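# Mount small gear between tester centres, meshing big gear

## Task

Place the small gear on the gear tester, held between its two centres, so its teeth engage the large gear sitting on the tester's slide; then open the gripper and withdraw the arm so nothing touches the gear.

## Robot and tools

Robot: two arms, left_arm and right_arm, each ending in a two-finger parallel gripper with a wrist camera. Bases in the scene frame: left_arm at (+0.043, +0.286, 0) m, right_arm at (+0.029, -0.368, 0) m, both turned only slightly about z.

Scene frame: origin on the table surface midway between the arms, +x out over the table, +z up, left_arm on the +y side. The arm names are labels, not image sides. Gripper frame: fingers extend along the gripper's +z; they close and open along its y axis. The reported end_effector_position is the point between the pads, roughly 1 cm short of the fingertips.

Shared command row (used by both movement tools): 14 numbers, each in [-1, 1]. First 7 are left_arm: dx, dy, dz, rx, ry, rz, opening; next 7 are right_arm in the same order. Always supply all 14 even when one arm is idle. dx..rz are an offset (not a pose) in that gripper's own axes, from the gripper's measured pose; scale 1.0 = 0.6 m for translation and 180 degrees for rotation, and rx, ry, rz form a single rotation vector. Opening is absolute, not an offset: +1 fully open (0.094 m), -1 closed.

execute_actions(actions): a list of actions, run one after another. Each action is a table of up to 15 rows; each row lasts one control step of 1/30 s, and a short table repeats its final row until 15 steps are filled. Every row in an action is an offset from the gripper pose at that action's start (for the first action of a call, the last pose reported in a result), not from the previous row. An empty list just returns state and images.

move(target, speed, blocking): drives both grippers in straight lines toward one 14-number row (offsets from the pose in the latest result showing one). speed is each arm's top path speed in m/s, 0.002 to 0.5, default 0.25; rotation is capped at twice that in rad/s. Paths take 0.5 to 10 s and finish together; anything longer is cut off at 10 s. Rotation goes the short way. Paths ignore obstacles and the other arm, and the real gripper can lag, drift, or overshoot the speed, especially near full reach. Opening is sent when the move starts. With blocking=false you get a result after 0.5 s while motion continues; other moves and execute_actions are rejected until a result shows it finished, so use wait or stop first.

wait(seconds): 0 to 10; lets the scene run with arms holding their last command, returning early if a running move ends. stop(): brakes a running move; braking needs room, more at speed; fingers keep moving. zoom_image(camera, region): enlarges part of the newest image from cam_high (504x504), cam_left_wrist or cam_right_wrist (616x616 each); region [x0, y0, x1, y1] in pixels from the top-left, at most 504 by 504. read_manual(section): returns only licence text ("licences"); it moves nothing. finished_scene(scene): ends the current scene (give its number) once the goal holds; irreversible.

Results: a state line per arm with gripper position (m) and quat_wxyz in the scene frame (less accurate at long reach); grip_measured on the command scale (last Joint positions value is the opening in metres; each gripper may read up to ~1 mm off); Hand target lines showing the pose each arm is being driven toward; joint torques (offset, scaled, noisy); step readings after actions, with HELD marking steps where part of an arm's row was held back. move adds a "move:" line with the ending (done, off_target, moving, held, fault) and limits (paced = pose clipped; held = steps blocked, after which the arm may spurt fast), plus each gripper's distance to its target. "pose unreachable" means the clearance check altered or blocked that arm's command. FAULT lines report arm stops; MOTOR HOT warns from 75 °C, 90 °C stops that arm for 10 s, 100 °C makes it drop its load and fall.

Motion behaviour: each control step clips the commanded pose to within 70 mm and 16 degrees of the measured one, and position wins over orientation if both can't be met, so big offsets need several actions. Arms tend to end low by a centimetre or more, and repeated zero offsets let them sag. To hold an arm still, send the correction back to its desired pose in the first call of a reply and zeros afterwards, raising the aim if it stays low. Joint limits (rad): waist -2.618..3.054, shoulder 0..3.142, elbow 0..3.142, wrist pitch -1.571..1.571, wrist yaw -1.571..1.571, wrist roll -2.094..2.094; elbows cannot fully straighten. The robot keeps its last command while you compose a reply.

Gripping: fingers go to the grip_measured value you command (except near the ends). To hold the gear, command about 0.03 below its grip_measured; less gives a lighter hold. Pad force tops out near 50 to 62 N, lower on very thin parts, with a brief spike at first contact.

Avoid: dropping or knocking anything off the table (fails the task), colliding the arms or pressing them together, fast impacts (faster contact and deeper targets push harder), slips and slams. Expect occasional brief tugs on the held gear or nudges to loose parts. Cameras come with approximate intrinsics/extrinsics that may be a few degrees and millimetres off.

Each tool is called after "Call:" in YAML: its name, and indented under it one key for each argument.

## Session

Call:
execute_actions:
  actions: []

Scene clock: 0.00 s.
left_arm: end_effector_position=(+0.6053, +0.4537, +0.2855) grip_measured=+1.000 end_effector_quat_wxyz=(+0.184, -0.013, +0.725, +0.664) | right_arm: end_effector_position=(+0.5895, -0.1765, +0.2171) grip_measured=+1.000 end_effector_quat_wxyz=(+0.458, +0.056, +0.887, -0.012)
Joint positions: left_arm=[-0.018  2.305  2.042  0.054 -1.324  1.081  0.094] | right_arm=[ 0.283  2.123  1.971 -0.542  0.434  0.374  0.094]
Joint velocities: left_arm=[-0.002  0.017  0.002  0.022 -0.095 -0.066  0.   ] | right_arm=[-0.012 -0.022 -0.022 -0.066 -0.081 -0.007  0.   ]
Joint torques (N m, as the arm reports them, + toward a larger angle): no reading
Hand target (left_arm): +0.604, +0.454, +0.293; +0.190, -0.021, +0.723, +0.664
Hand target (right_arm): +0.589, -0.178, +0.223; +0.461, +0.057, +0.886, -0.013
camera_calibration (this result's frames):
cam_left_wrist: T_world_to_cam=[[0.0727326, -0.0743365, -0.994577, 0.28049], [-0.900882, -0.432767, -0.0335349, 0.772416], [-0.427927, 0.898436, -0.0984447, -0.0350942], [0, 0, 0, 1]] pos_world=[0.660437, 0.386656, 0.301418]
cam_right_wrist: T_world_to_cam=[[-0.344797, -0.880442, -0.325478, 0.123289], [-0.883127, 0.421779, -0.205398, 0.644458], [0.318121, 0.216618, -0.922971, 0.15951], [0, 0, 0, 1]] pos_world=[0.560905, -0.197823, 0.319721]

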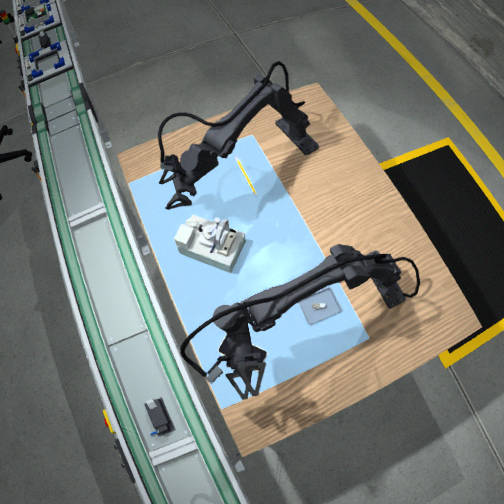

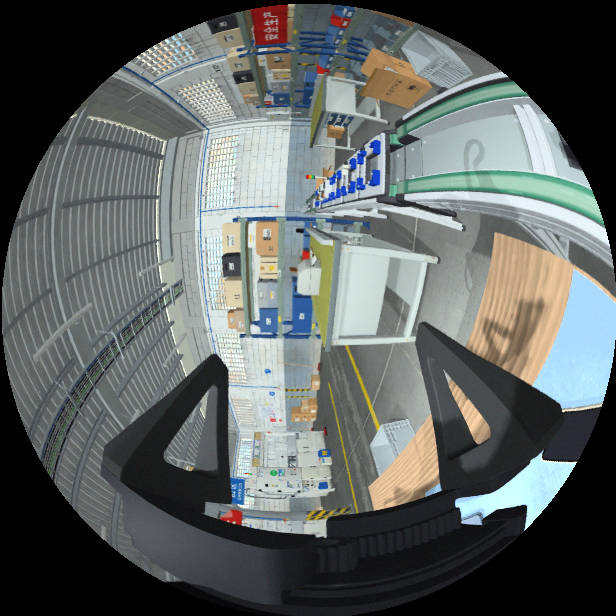

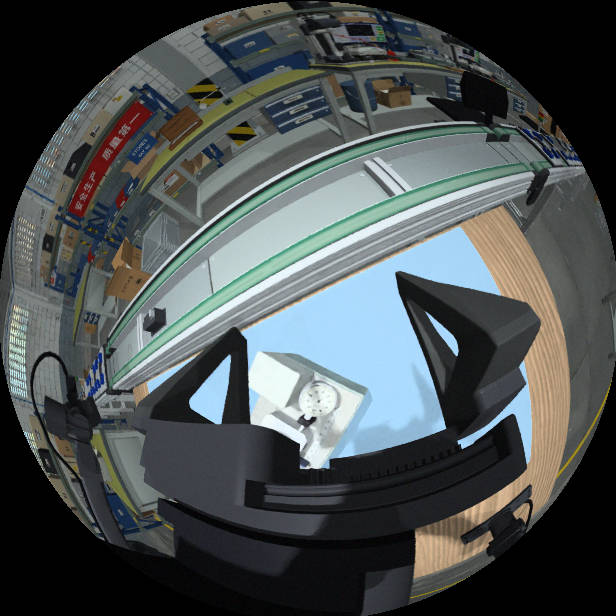

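Call:
zoom_image:
  camera: "cam_high"
  region: [160,200,350,330]

Region (160, 200, 350, 330) of cam_high's 504x504 image, scaled by 2.653, with more detail than that image has; it fills the top 345 rows of this view, and the rest is white.

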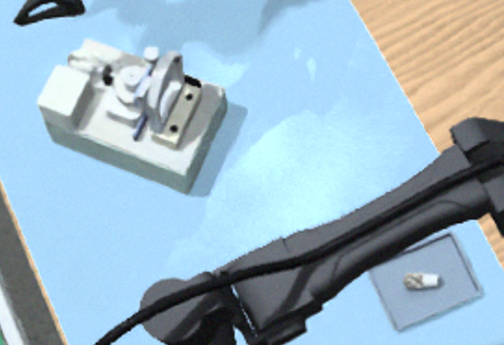

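Call:
move:
  target: [0.569,-0.143,-0.467,0.487,0.026,0.12,-0.3,0.074,0.143,-0.255,-0.203,0.08,-0.2,-0.2]

Scene clock: 41.70 s.
left_arm: end_effector_position=(+0.2416, +0.2599, +0.1225) grip_measured=-0.299 end_effector_quat_wxyz=(-0.011, +0.204, +0.979, +0.011) | right_arm: end_effector_position=(+0.4498, -0.0828, +0.2683) grip_measured=-0.197 end_effector_quat_wxyz=(+0.318, -0.348, +0.873, +0.125)
Joint positions: left_arm=[-0.163  1.315  1.062 -1.338 -0.024  0.255  0.033] | right_arm=[ 0.376  1.953  2.102 -1.034 -0.132 -0.165  0.038]
Joint velocities: left_arm=[-0.007  0.007 -0.007  0.066  0.022 -0.022  0.   ] | right_arm=[ 0.002 -0.007  0.002 -0.007  0.051  0.007 -0.001]
Joint torques (N m, as the arm reports them, + toward a larger angle): left_arm=[-0.95 -6.29  5.07  0.04  0.1   0.07] | right_arm=[ 0.64 -8.28  9.41  1.43 -0.22 -0.08]
Hand target (left_arm): +0.236, +0.256, +0.122; -0.010, +0.214, +0.977, +0.006
Hand target (right_arm): +0.448, -0.076, +0.271; +0.317, -0.358, +0.869, +0.130
Off the commanded pose (left_arm): 0.010 m, 2 deg.
Off the commanded pose (right_arm): 0.008 m, 1 deg.
move: done
camera_calibration (this result's frames):
cam_left_wrist: T_world_to_cam=[[-0.572557, -0.819815, -0.00904902, 0.359365], [-0.616848, 0.423483, 0.663446, -0.0210557], [-0.540071, 0.385442, -0.74817, 0.207361], [0, 0, 0, 1]] pos_world=[0.304758, 0.223604, 0.172362]
cam_right_wrist: T_world_to_cam=[[0.407329, -0.885645, -0.222971, -0.191921], [-0.905983, -0.422651, 0.0237062, 0.370928], [-0.115234, 0.192352, -0.974537, 0.437687], [0, 0, 0, 1]] pos_world=[0.464666, -0.097391, 0.374956]

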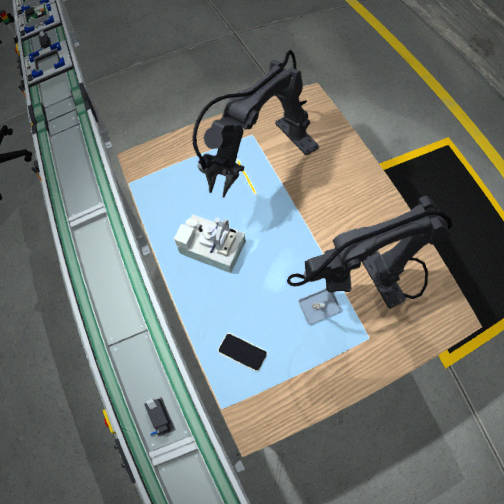

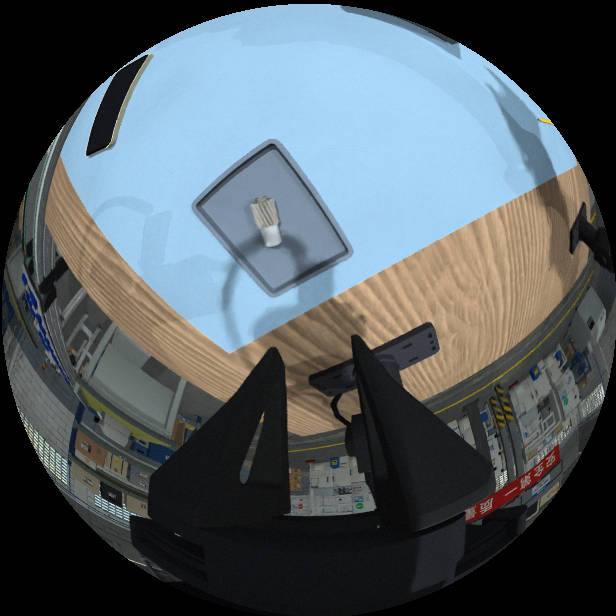

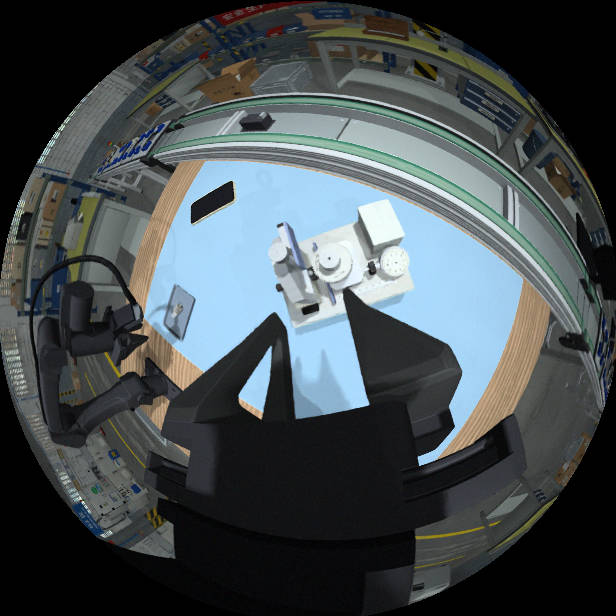

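Call:
move:
  target: [-0.026,0.056,0.14,0,0,0,-0.3,-0.097,0.052,0.07,0,0,0,-0.2]
  speed: 0.12

Scene clock: 57.17 s.
left_arm: end_effector_position=(+0.2706, +0.2823, +0.0438) grip_measured=-0.299 end_effector_quat_wxyz=(-0.006, +0.205, +0.979, +0.011) | right_arm: end_effector_position=(+0.4824, -0.0119, +0.2704) grip_measured=-0.197 end_effector_quat_wxyz=(+0.334, -0.349, +0.866, +0.130)
Joint positions: left_arm=[-0.045  1.471  0.87  -0.977 -0.023  0.375  0.033] | right_arm=[ 0.468  2.399  2.835 -1.276 -0.077 -0.097  0.038]
Joint velocities: left_arm=[-0.007 -0.007  0.007 -0.022  0.007  0.037  0.001] | right_arm=[-0.002 -0.027 -0.017  0.007  0.007 -0.037  0.   ]
Joint torques (N m, as the arm reports them, + toward a larger angle): left_arm=[ 0.65 -4.96  4.87  0.2  -0.02  0.07] | right_arm=[  0.39 -11.31   8.49   1.49   0.06   0.08]
Hand target (left_arm): +0.268, +0.285, +0.039; -0.012, +0.204, +0.979, +0.010
Hand target (right_arm): +0.481, -0.011, +0.274; +0.337, -0.346, +0.866, +0.129
Off the commanded pose (left_arm): 0.007 m, 1 deg.
Off the commanded pose (right_arm): 0.004 m, 2 deg.
elbow stopped short (right arm): the move would have taken joint 3 (elbow) straighter than the controller allows; a more bent joint 3 avoids this.
move: done
camera_calibration (this result's frames):
cam_left_wrist: T_world_to_cam=[[-0.573658, -0.819013, -0.0115849, 0.393791], [-0.622714, 0.42689, 0.655738, 0.040546], [-0.532112, 0.383383, -0.7549, 0.154266], [0, 0, 0, 1]] pos_world=[0.333237, 0.246068, 0.0944299]
cam_right_wrist: T_world_to_cam=[[0.418878, -0.878148, -0.231079, -0.145241], [-0.903852, -0.427639, -0.013302, 0.439322], [-0.0871373, 0.214433, -0.972844, 0.416115], [0, 0, 0, 1]] pos_world=[0.49418, -0.0289003, 0.377097]

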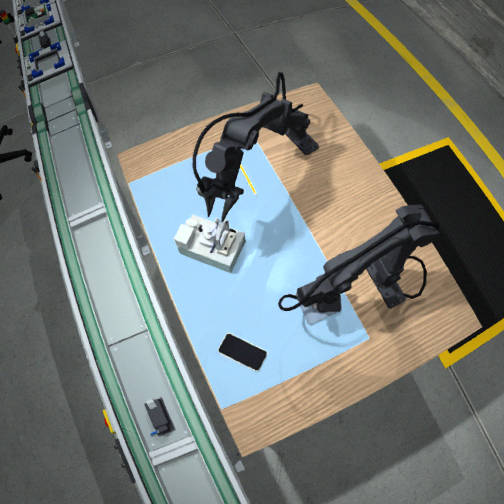

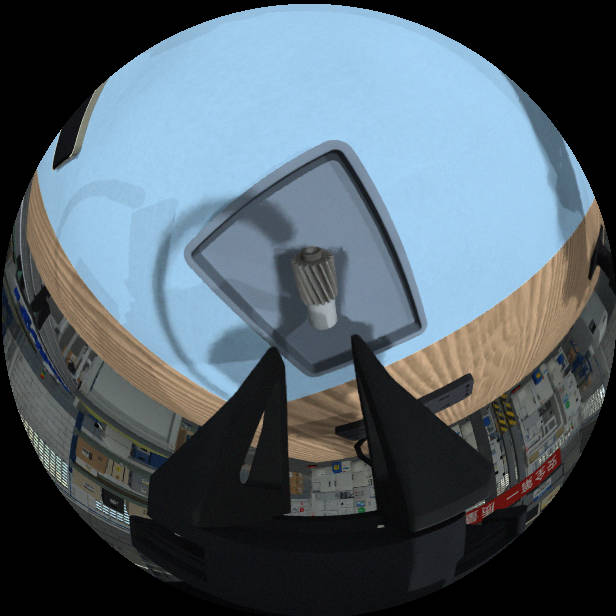

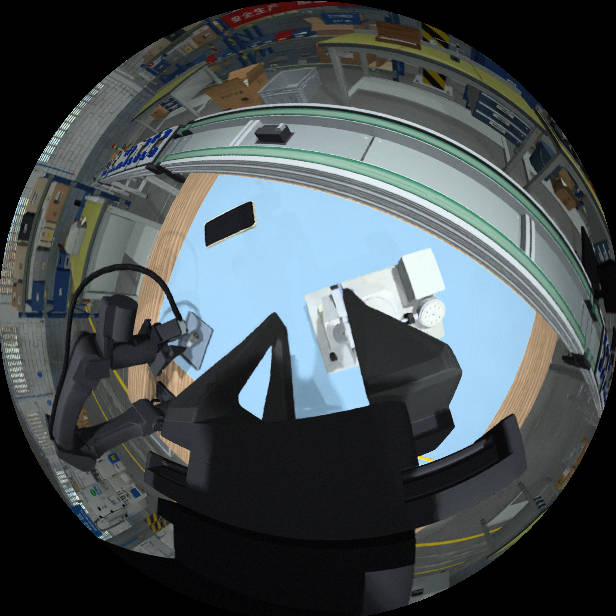

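Call:
move:
  target: [-0.024,0,0.055,0,0,0,-0.3,0.045,-0.007,0.026,0,-0.05,0,-0.2]
  speed: 0.05

Call:
move:
  target: [0,0,0,0,0,0,-0.62,-0.008,0,-0.008,0,0,0,-0.2]

Scene clock: 70.13 s.
left_arm: end_effector_position=(+0.2887, +0.2789, +0.0172) grip_measured=-0.299 end_effector_quat_wxyz=(+0.003, +0.204, +0.979, +0.012) | right_arm: end_effector_position=(+0.4808, -0.0154, +0.2328) grip_measured=-0.197 end_effector_quat_wxyz=(+0.397, -0.341, +0.839, +0.153)
Joint positions: left_arm=[-0.056  1.571  0.848 -0.838 -0.023  0.361  0.033] | right_arm=[ 0.46   2.014  1.912 -0.594 -0.095 -0.097  0.038]
Joint velocities: left_arm=[ 0.007 -0.012 -0.022 -0.037 -0.022 -0.022 -0.   ] | right_arm=[-0.012  0.002 -0.002  0.037  0.007  0.066  0.   ]
Joint torques (N m, as the arm reports them, + toward a larger angle): left_arm=[-0.76 -5.55  4.31  0.23  0.   -0.05] | right_arm=[ -0.6  -12.88   6.27   1.86  -0.17   0.03]
Hand target (left_arm): +0.283, +0.277, +0.011; -0.006, +0.205, +0.979, +0.011
Hand target (right_arm): +0.479, -0.021, +0.240; +0.401, -0.338, +0.837, +0.157
Off the commanded pose (left_arm): 0.008 m, 1 deg.
Off the commanded pose (right_arm): 0.010 m, 1 deg.
move: done
camera_calibration (this result's frames):
cam_left_wrist: T_world_to_cam=[[-0.571492, -0.820335, -0.0211405, 0.400927], [-0.63528, 0.425972, 0.64418, 0.0747297], [-0.519438, 0.381574, -0.764582, 0.142097], [0, 0, 0, 1]] pos_world=[0.350411, 0.242841, 0.068981]
cam_right_wrist: T_world_to_cam=[[0.449404, -0.852624, -0.266588, -0.162339], [-0.893187, -0.423536, -0.151113, 0.46293], [0.0159328, 0.306024, -0.951891, 0.327111], [0, 0, 0, 1]] pos_world=[0.481227, -0.0424498, 0.338051]

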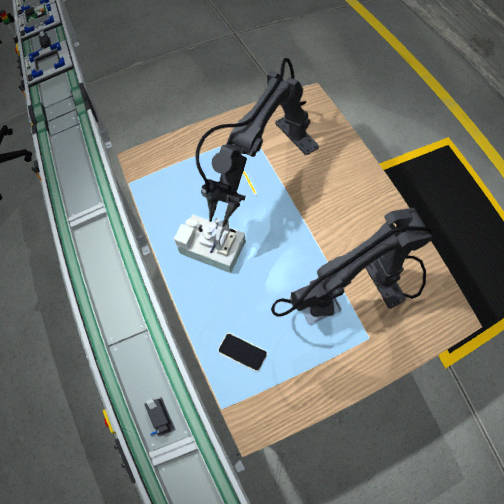

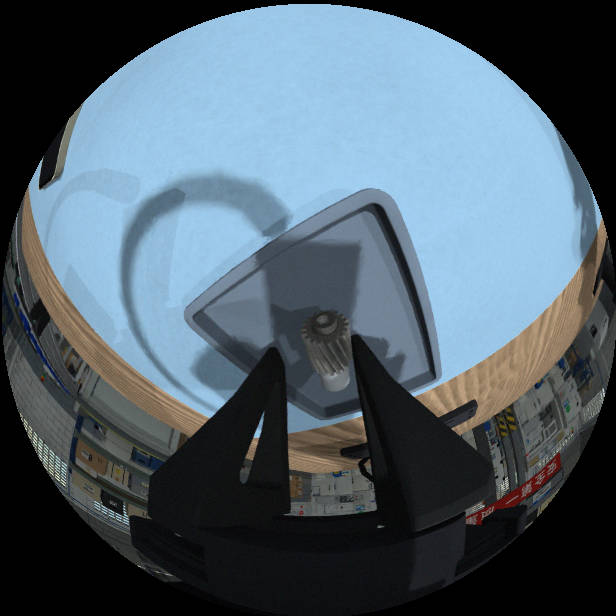

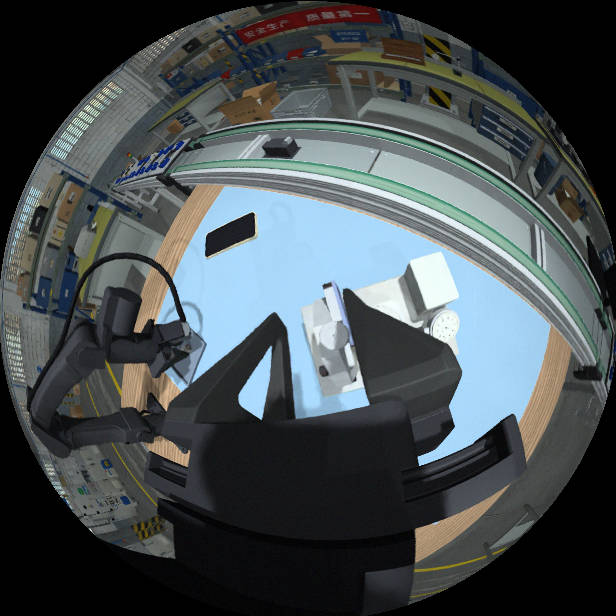

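Scene clock: 70.83 s.
left_arm: end_effector_position=(+0.2888, +0.2789, +0.0172) grip_measured=-0.610 end_effector_quat_wxyz=(+0.003, +0.204, +0.979, +0.012) | right_arm: end_effector_position=(+0.4797, -0.0162, +0.2312) grip_measured=-0.197 end_effector_quat_wxyz=(+0.393, -0.341, +0.840, +0.152)
Joint positions: left_arm=[-0.056  1.571  0.848 -0.838 -0.023  0.361  0.018] | right_arm=[ 0.46   2.014  1.912 -0.603 -0.095 -0.097  0.038]
Joint velocities: left_arm=[ 0.002 -0.002 -0.017 -0.081 -0.007 -0.022 -0.001] | right_arm=[ 0.002  0.012 -0.017 -0.022 -0.037 -0.081 -0.001]
Joint torques (N m, as the arm reports them, + toward a larger angle): left_arm=[-0.05 -6.44  5.85  0.14  0.01  0.04] | right_arm=[  0.1  -10.68   9.56   1.61  -0.02   0.02]
Hand target (left_arm): +0.289, +0.279, +0.017; +0.003, +0.204, +0.979, +0.012
Hand target (right_arm): +0.480, -0.016, +0.240; +0.397, -0.341, +0.838, +0.153
Off the commanded pose (left_arm): 0.000 m, 0 deg.
Off the commanded pose (right_arm): 0.008 m, 1 deg.
move: done
camera_calibration (this result's frames):
cam_left_wrist: T_world_to_cam=[[-0.571481, -0.82033, -0.0216661, 0.401039], [-0.635539, 0.425736, 0.64408, 0.0749058], [-0.519134, 0.381849, -0.764651, 0.141962], [0, 0, 0, 1]] pos_world=[0.350489, 0.242886, 0.0689951]
cam_right_wrist: T_world_to_cam=[[0.44752, -0.854, -0.265348, -0.162383], [-0.894227, -0.424296, -0.142587, 0.459832], [0.00918338, 0.301092, -0.953551, 0.329343], [0, 0, 0, 1]] pos_world=[0.48084, -0.0427327, 0.336523]

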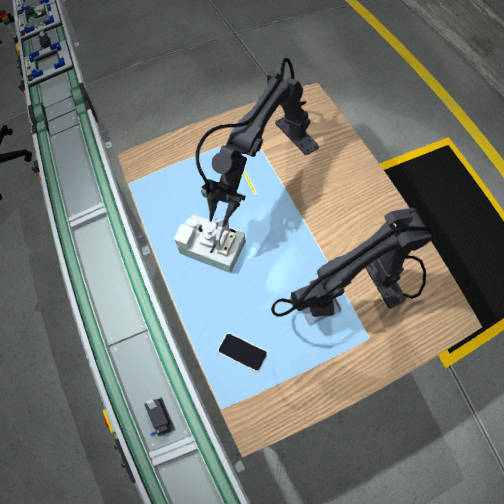

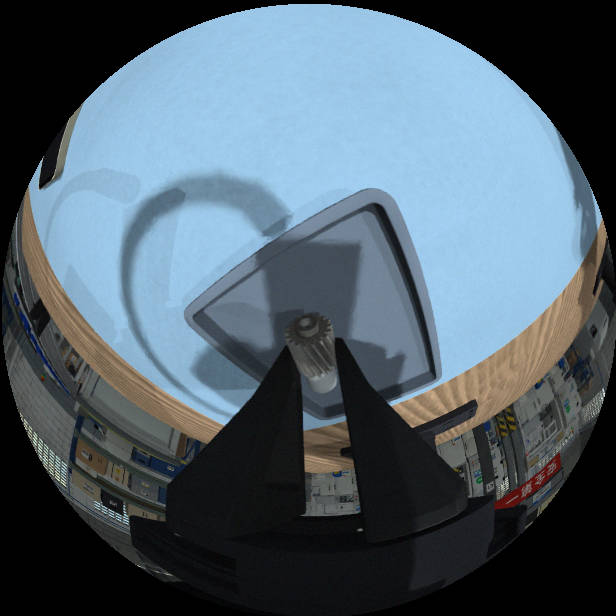

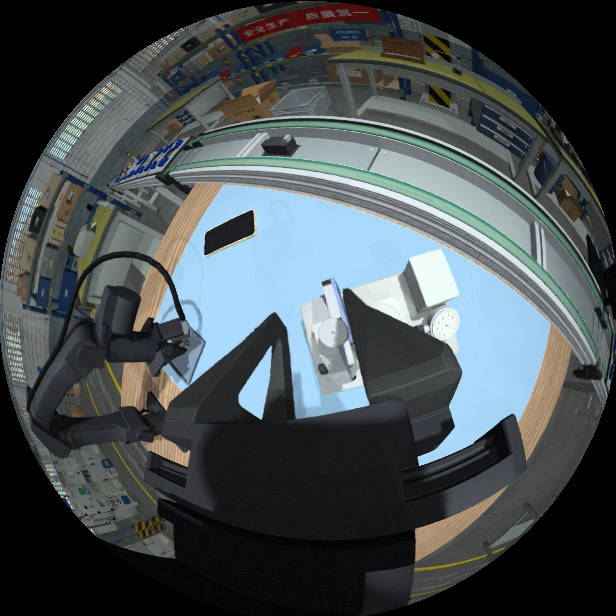

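Call:
move:
  target: [-0.025,0,-0.003,0,0,0.4,-0.66,-0.01,0,-0.01,0,0,0,-0.2]

Call:
move:
  target: [0,0,0,0,0,0,-0.2,-0.008,0,-0.008,0,0,0,-0.2]

Call:
move:
  target: [0,0,-0.06,0,0,0,-0.2,-0.008,0,-0.008,0,0,0,-0.2]

Call:
move:
  target: [0,0,0,0,0,-0.5,-0.2,-0.008,0,-0.008,0,0,0,-0.2]
  speed: 0.5

Call:
move:
  target: [0,0,0,0,0,-0.51,-0.2,-0.008,0,-0.008,0,0,0,-0.2]
  speed: 0.5

Scene clock: 88.80 s.
left_arm: end_effector_position=(+0.2982, +0.2767, +0.0173) grip_measured=-0.631 end_effector_quat_wxyz=(-0.006, +0.733, +0.680, +0.016) | right_arm: end_effector_position=(+0.4776, -0.0177, +0.2282) grip_measured=-0.197 end_effector_quat_wxyz=(+0.386, -0.342, +0.844, +0.150)
Joint positions: left_arm=[-0.068  1.604  0.882 -0.836 -0.03   1.586  0.017] | right_arm=[ 0.46   2.014  1.912 -0.619 -0.095 -0.097  0.038]
Joint velocities: left_arm=[ 0.007  0.017 -0.007  0.037  0.081  0.051 -0.001] | right_arm=[-0.012 -0.007 -0.002  0.007 -0.007  0.007 -0.   ]
Joint torques (N m, as the arm reports them, + toward a larger angle): left_arm=[-0.78 -5.33  7.73  0.04  0.07  0.09] | right_arm=[  0.06 -10.69  10.04   1.62  -0.05   0.01]
Hand target (left_arm): +0.302, +0.273, +0.019; -0.004, +0.740, +0.672, +0.012
Hand target (right_arm): +0.479, -0.017, +0.240; +0.393, -0.341, +0.840, +0.152
Off the commanded pose (left_arm): 0.006 m, 1 deg.
Off the commanded pose (right_arm): 0.012 m, 1 deg.
move: off_target (right_arm)
camera_calibration (this result's frames):
cam_left_wrist: T_world_to_cam=[[-0.962713, 0.270508, -0.00297756, 0.219068], [0.199836, 0.718531, 0.666168, -0.248772], [0.182343, 0.640733, -0.745796, -0.133323], [0, 0, 0, 1]] pos_world=[0.284923, 0.204915, 0.0669444]
cam_right_wrist: T_world_to_cam=[[0.444102, -0.856498, -0.263031, -0.16249], [-0.895971, -0.42557, -0.126991, 0.454128], [-0.00317088, 0.292065, -0.956393, 0.333352], [0, 0, 0, 1]] pos_world=[0.480105, -0.0432697, 0.333745]

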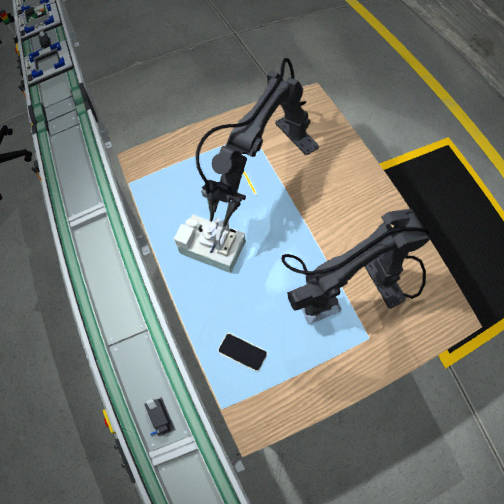

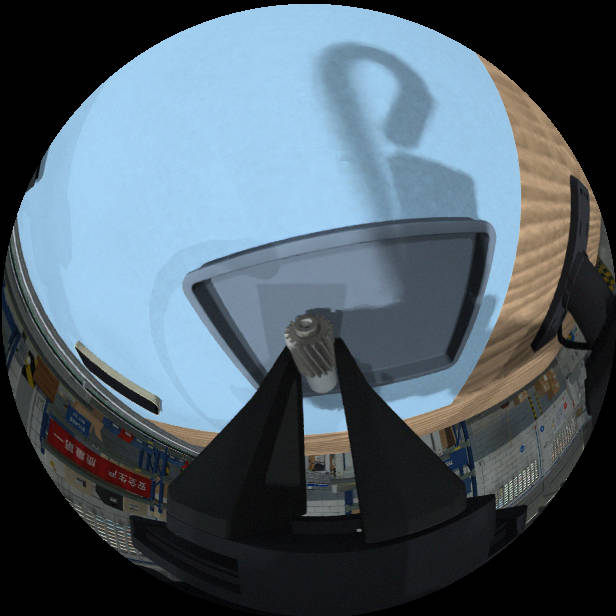

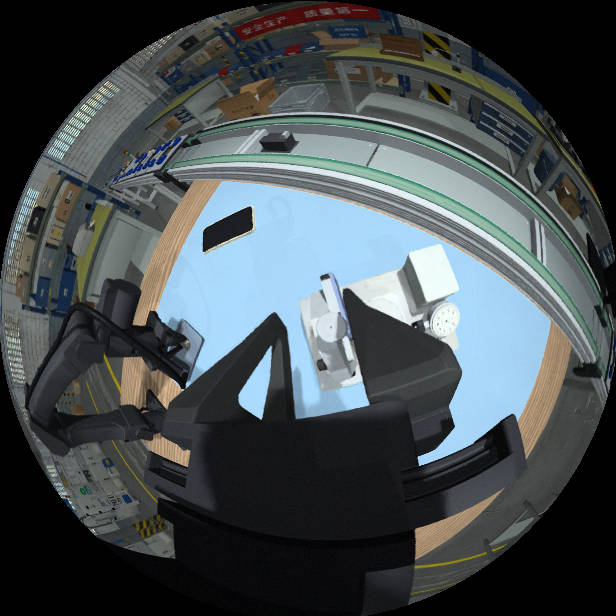

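Scene clock: 89.50 s.
left_arm: end_effector_position=(+0.2983, +0.2768, +0.0174) grip_measured=-0.202 end_effector_quat_wxyz=(-0.006, +0.733, +0.680, +0.016) | right_arm: end_effector_position=(+0.4763, -0.0186, +0.2264) grip_measured=-0.197 end_effector_quat_wxyz=(+0.381, -0.343, +0.845, +0.149)
Joint positions: left_arm=[-0.068  1.604  0.882 -0.836 -0.031  1.586  0.038] | right_arm=[ 0.46   2.014  1.912 -0.629 -0.095 -0.097  0.038]
Joint velocities: left_arm=[ 0.002  0.007 -0.002  0.051 -0.037 -0.022 -0.001] | right_arm=[-0.012 -0.012 -0.012 -0.022 -0.022 -0.022 -0.001]
Joint torques (N m, as the arm reports them, + toward a larger angle): left_arm=[-0.08 -6.87  5.84  0.17  0.01  0.01] | right_arm=[  0.07 -10.63   9.6    1.63  -0.07   0.04]
Hand target (left_arm): +0.298, +0.277, +0.017; -0.006, +0.733, +0.680, +0.016
Hand target (right_arm): +0.477, -0.018, +0.235; +0.386, -0.342, +0.843, +0.150
Off the commanded pose (left_arm): 0.000 m, 0 deg.
Off the commanded pose (right_arm): 0.009 m, 1 deg.
move: done
camera_calibration (this result's frames):
cam_left_wrist: T_world_to_cam=[[-0.962713, 0.270504, -0.00326989, 0.219152], [0.199563, 0.718294, 0.666505, -0.248697], [0.182641, 0.641001, -0.745493, -0.133546], [0, 0, 0, 1]] pos_world=[0.285002, 0.204959, 0.0669166]
cam_right_wrist: T_world_to_cam=[[0.442082, -0.857974, -0.26162, -0.16257], [-0.896913, -0.426258, -0.117691, 0.450704], [-0.0105415, 0.286679, -0.957969, 0.335696], [0, 0, 0, 1]] pos_world=[0.47965, -0.0436018, 0.332099]

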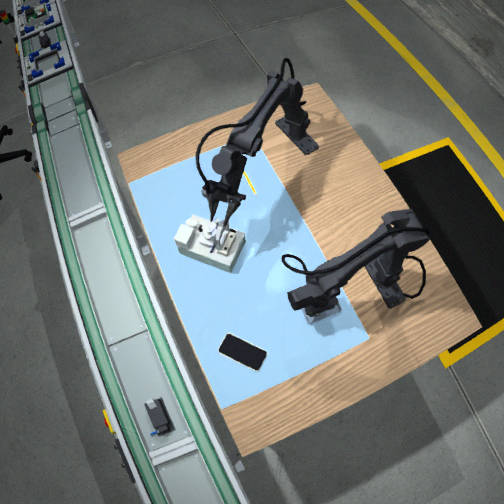

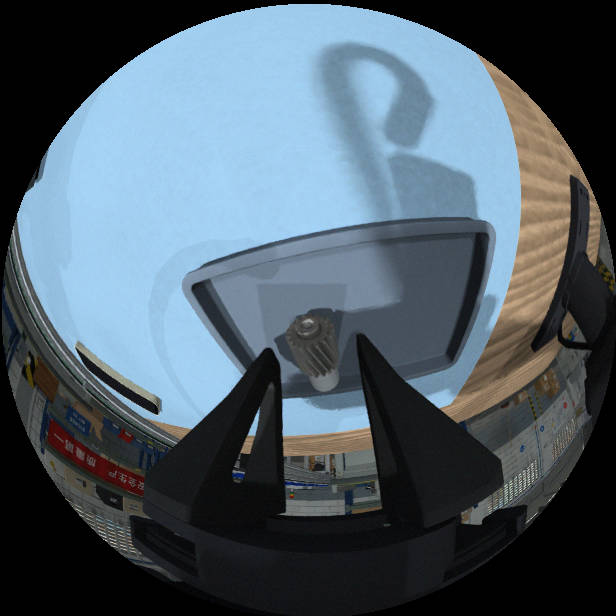

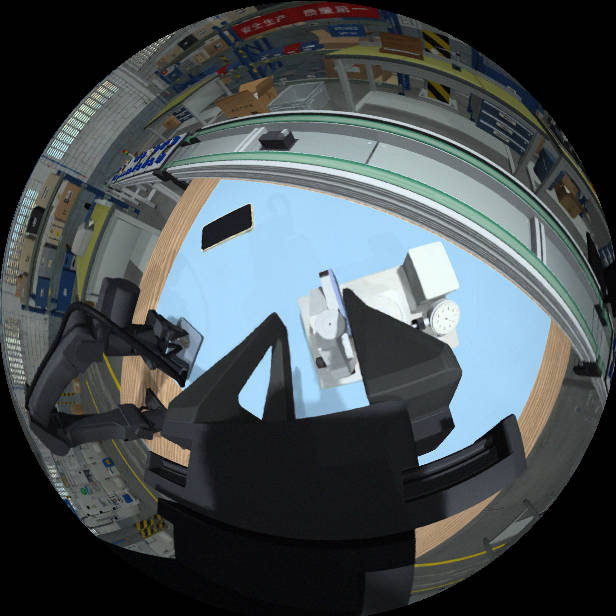

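Scene clock: 90.47 s.
left_arm: end_effector_position=(+0.2923, +0.2772, +0.0434) grip_measured=-0.202 end_effector_quat_wxyz=(-0.014, +0.733, +0.680, +0.008) | right_arm: end_effector_position=(+0.4750, -0.0196, +0.2246) grip_measured=-0.197 end_effector_quat_wxyz=(+0.377, -0.343, +0.847, +0.148)
Joint positions: left_arm=[-0.068  1.558  0.95  -0.972 -0.031  1.586  0.038] | right_arm=[ 0.46   2.014  1.912 -0.638 -0.095 -0.097  0.038]
Joint velocities: left_arm=[ 0.002  0.007  0.002 -0.051  0.037 -0.007  0.001] | right_arm=[-0.002 -0.007  0.007  0.066  0.007 -0.022  0.   ]
Joint torques (N m, as the arm reports them, + toward a larger angle): left_arm=[-0.27 -8.04  8.13 -0.07 -0.02 -0.03] | right_arm=[  0.04 -10.54   9.61   1.58  -0.04   0.01]
Hand target (left_arm): +0.298, +0.276, +0.053; -0.005, +0.733, +0.680, +0.016
Hand target (right_arm): +0.476, -0.019, +0.233; +0.382, -0.343, +0.845, +0.149
Off the commanded pose (left_arm): 0.011 m, 1 deg.
Off the commanded pose (right_arm): 0.009 m, 1 deg.
move: off_target (left_arm)
camera_calibration (this result's frames):
cam_left_wrist: T_world_to_cam=[[-0.962525, 0.270492, 0.0194742, 0.212402], [0.215, 0.717348, 0.662712, -0.269225], [0.165289, 0.642064, -0.748621, -0.108363], [0, 0, 0, 1]] pos_world=[0.280237, 0.205251, 0.0931593]
cam_right_wrist: T_world_to_cam=[[0.439993, -0.8595, -0.260127, -0.162666], [-0.897816, -0.426919, -0.108009, 0.44712], [-0.0182195, 0.281069, -0.959515, 0.338101], [0, 0, 0, 1]] pos_world=[0.479164, -0.043957, 0.330392]

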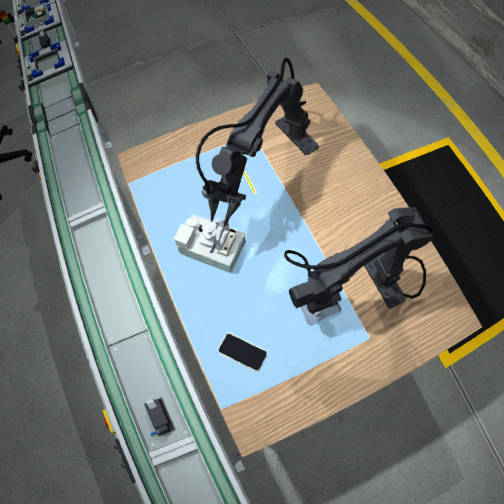

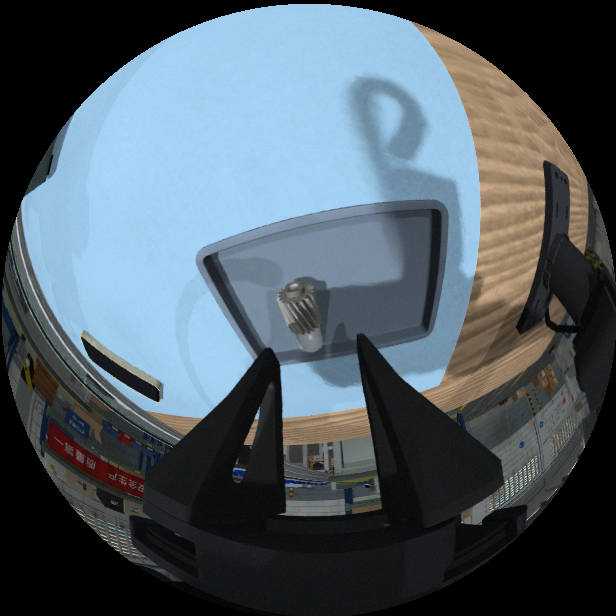

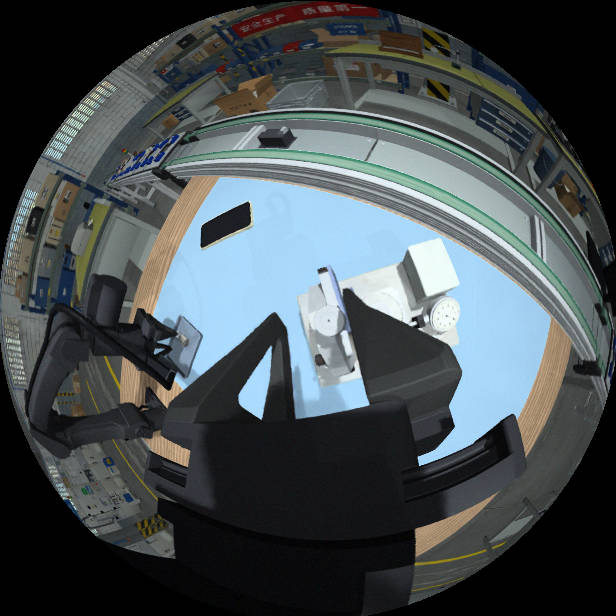

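Scene clock: 92.80 s.
left_arm: end_effector_position=(+0.2923, +0.2772, +0.0434) grip_measured=-0.202 end_effector_quat_wxyz=(-0.005, +0.043, +0.999, +0.015) | right_arm: end_effector_position=(+0.4735, -0.0207, +0.2226) grip_measured=-0.197 end_effector_quat_wxyz=(+0.372, -0.344, +0.849, +0.147)
Joint positions: left_arm=[-0.068  1.558  0.95  -0.972 -0.031  0.025  0.038] | right_arm=[ 0.46   2.014  1.912 -0.649 -0.095 -0.097  0.038]
Joint velocities: left_arm=[-0.002 -0.022 -0.012  0.007 -0.037 -0.022  0.001] | right_arm=[ 0.002  0.002 -0.002  0.051  0.022 -0.007 -0.001]
Joint torques (N m, as the arm reports them, + toward a larger angle): left_arm=[ 0.01 -6.64  6.15  0.12 -0.03 -0.05] | right_arm=[  0.03 -10.55   9.67   1.58  -0.04   0.  ]
Hand target (left_arm): +0.292, +0.277, +0.043; -0.004, +0.038, +0.999, +0.015
Hand target (right_arm): +0.474, -0.020, +0.231; +0.377, -0.343, +0.847, +0.148
Off the commanded pose (left_arm): 0.000 m, 1 deg.
Off the commanded pose (right_arm): 0.009 m, 1 deg.
move: done
camera_calibration (this result's frames):
cam_left_wrist: T_world_to_cam=[[-0.280718, -0.959482, -0.0243387, 0.355891], [-0.730468, 0.197128, 0.653878, 0.151755], [-0.622586, 0.201334, -0.756209, 0.244458], [0, 0, 0, 1]] pos_world=[0.362954, 0.262338, 0.094294]
cam_right_wrist: T_world_to_cam=[[0.437756, -0.861134, -0.25849, -0.162783], [-0.898703, -0.427567, -0.0975694, 0.443237], [-0.0265014, 0.275018, -0.961074, 0.340653], [0, 0, 0, 1]] pos_world=[0.478625, -0.0443507, 0.328561]

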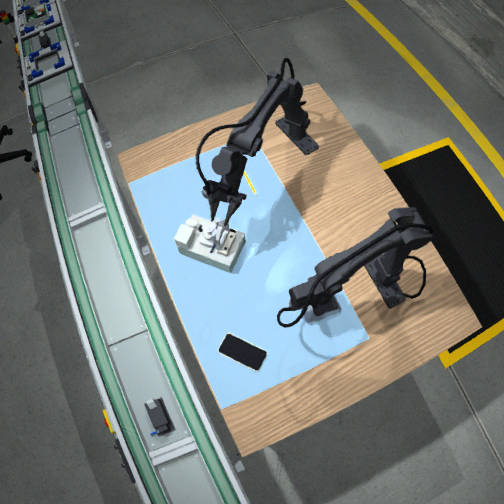

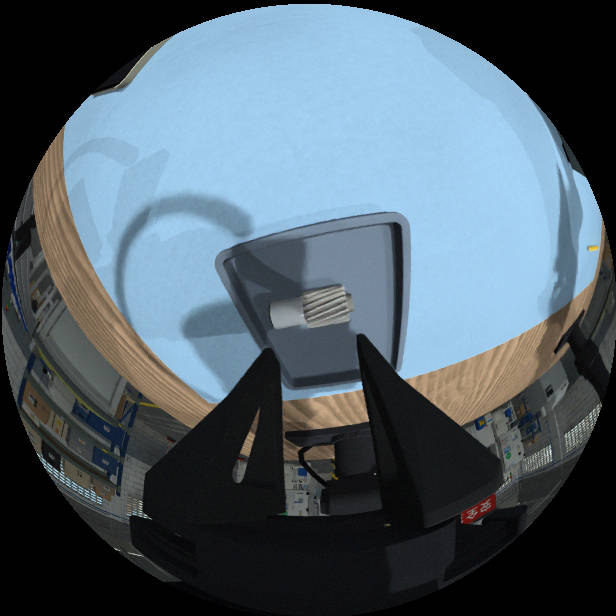

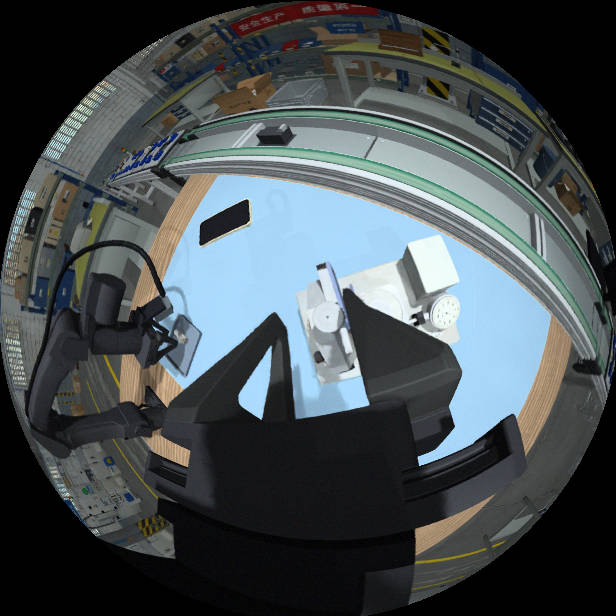

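Scene clock: 95.17 s.
left_arm: end_effector_position=(+0.2923, +0.2762, +0.0434) grip_measured=-0.202 end_effector_quat_wxyz=(-0.006, +0.684, -0.730, -0.012) | right_arm: end_effector_position=(+0.4721, -0.0217, +0.2208) grip_measured=-0.197 end_effector_quat_wxyz=(+0.368, -0.344, +0.851, +0.146)
Joint positions: left_arm=[-0.068  1.558  0.95  -0.972 -0.025 -1.568  0.038] | right_arm=[ 0.46   2.014  1.912 -0.659 -0.095 -0.097  0.038]
Joint velocities: left_arm=[ 0.002 -0.017 -0.002 -0.007  0.037 -0.051  0.   ] | right_arm=[-0.002 -0.012  0.017 -0.037 -0.007  0.022  0.   ]
Joint torques (N m, as the arm reports them, + toward a larger angle): left_arm=[-0.05 -6.5   5.95  0.12 -0.08 -0.05] | right_arm=[  0.1  -10.56   9.81   1.57  -0.05   0.01]
Hand target (left_arm): +0.292, +0.277, +0.043; -0.008, +0.687, -0.726, -0.014
Hand target (right_arm): +0.473, -0.021, +0.229; +0.373, -0.344, +0.849, +0.147
Off the commanded pose (left_arm): 0.001 m, 1 deg.
Off the commanded pose (right_arm): 0.009 m, 1 deg.
move: done
camera_calibration (this result's frames):
cam_left_wrist: T_world_to_cam=[[0.965689, -0.25946, -0.0111803, -0.203283], [-0.196044, -0.756544, 0.623866, 0.260436], [-0.170326, -0.600269, -0.781451, 0.334916], [0, 0, 0, 1]] pos_world=[0.30441, 0.345327, 0.0969708]
cam_right_wrist: T_world_to_cam=[[0.435613, -0.8627, -0.256884, -0.162911], [-0.899473, -0.428129, -0.0874923, 0.439467], [-0.0344999, 0.269173, -0.962474, 0.343075], [0, 0, 0, 1]] pos_world=[0.478091, -0.0447412, 0.326802]

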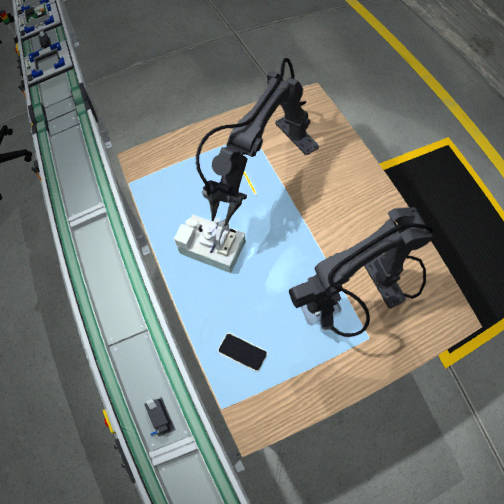

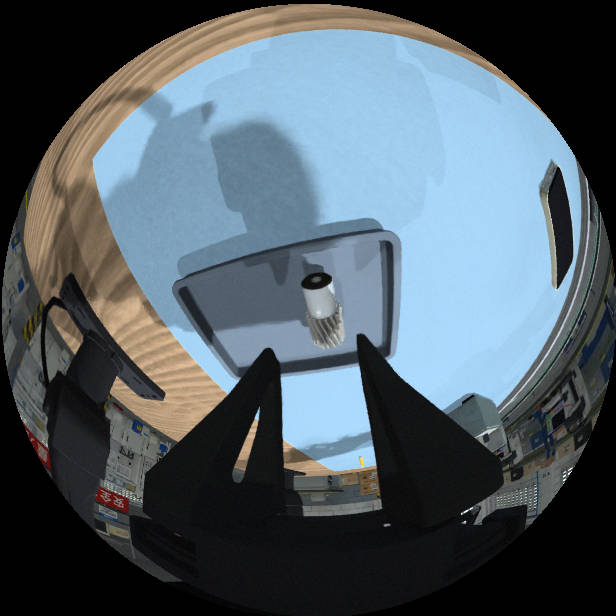

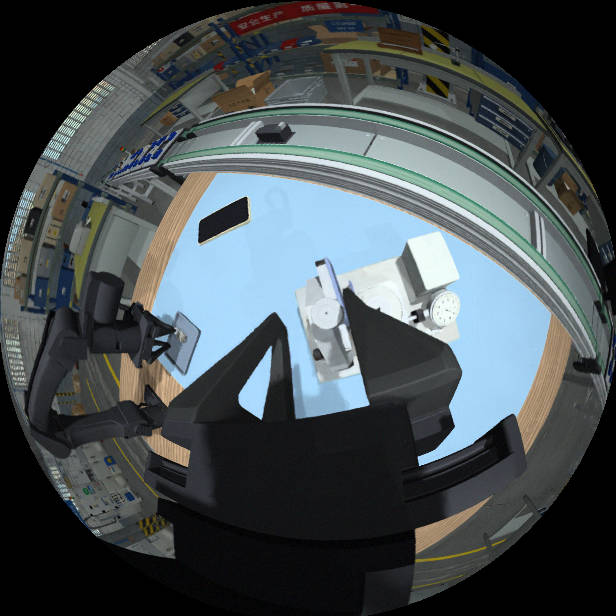

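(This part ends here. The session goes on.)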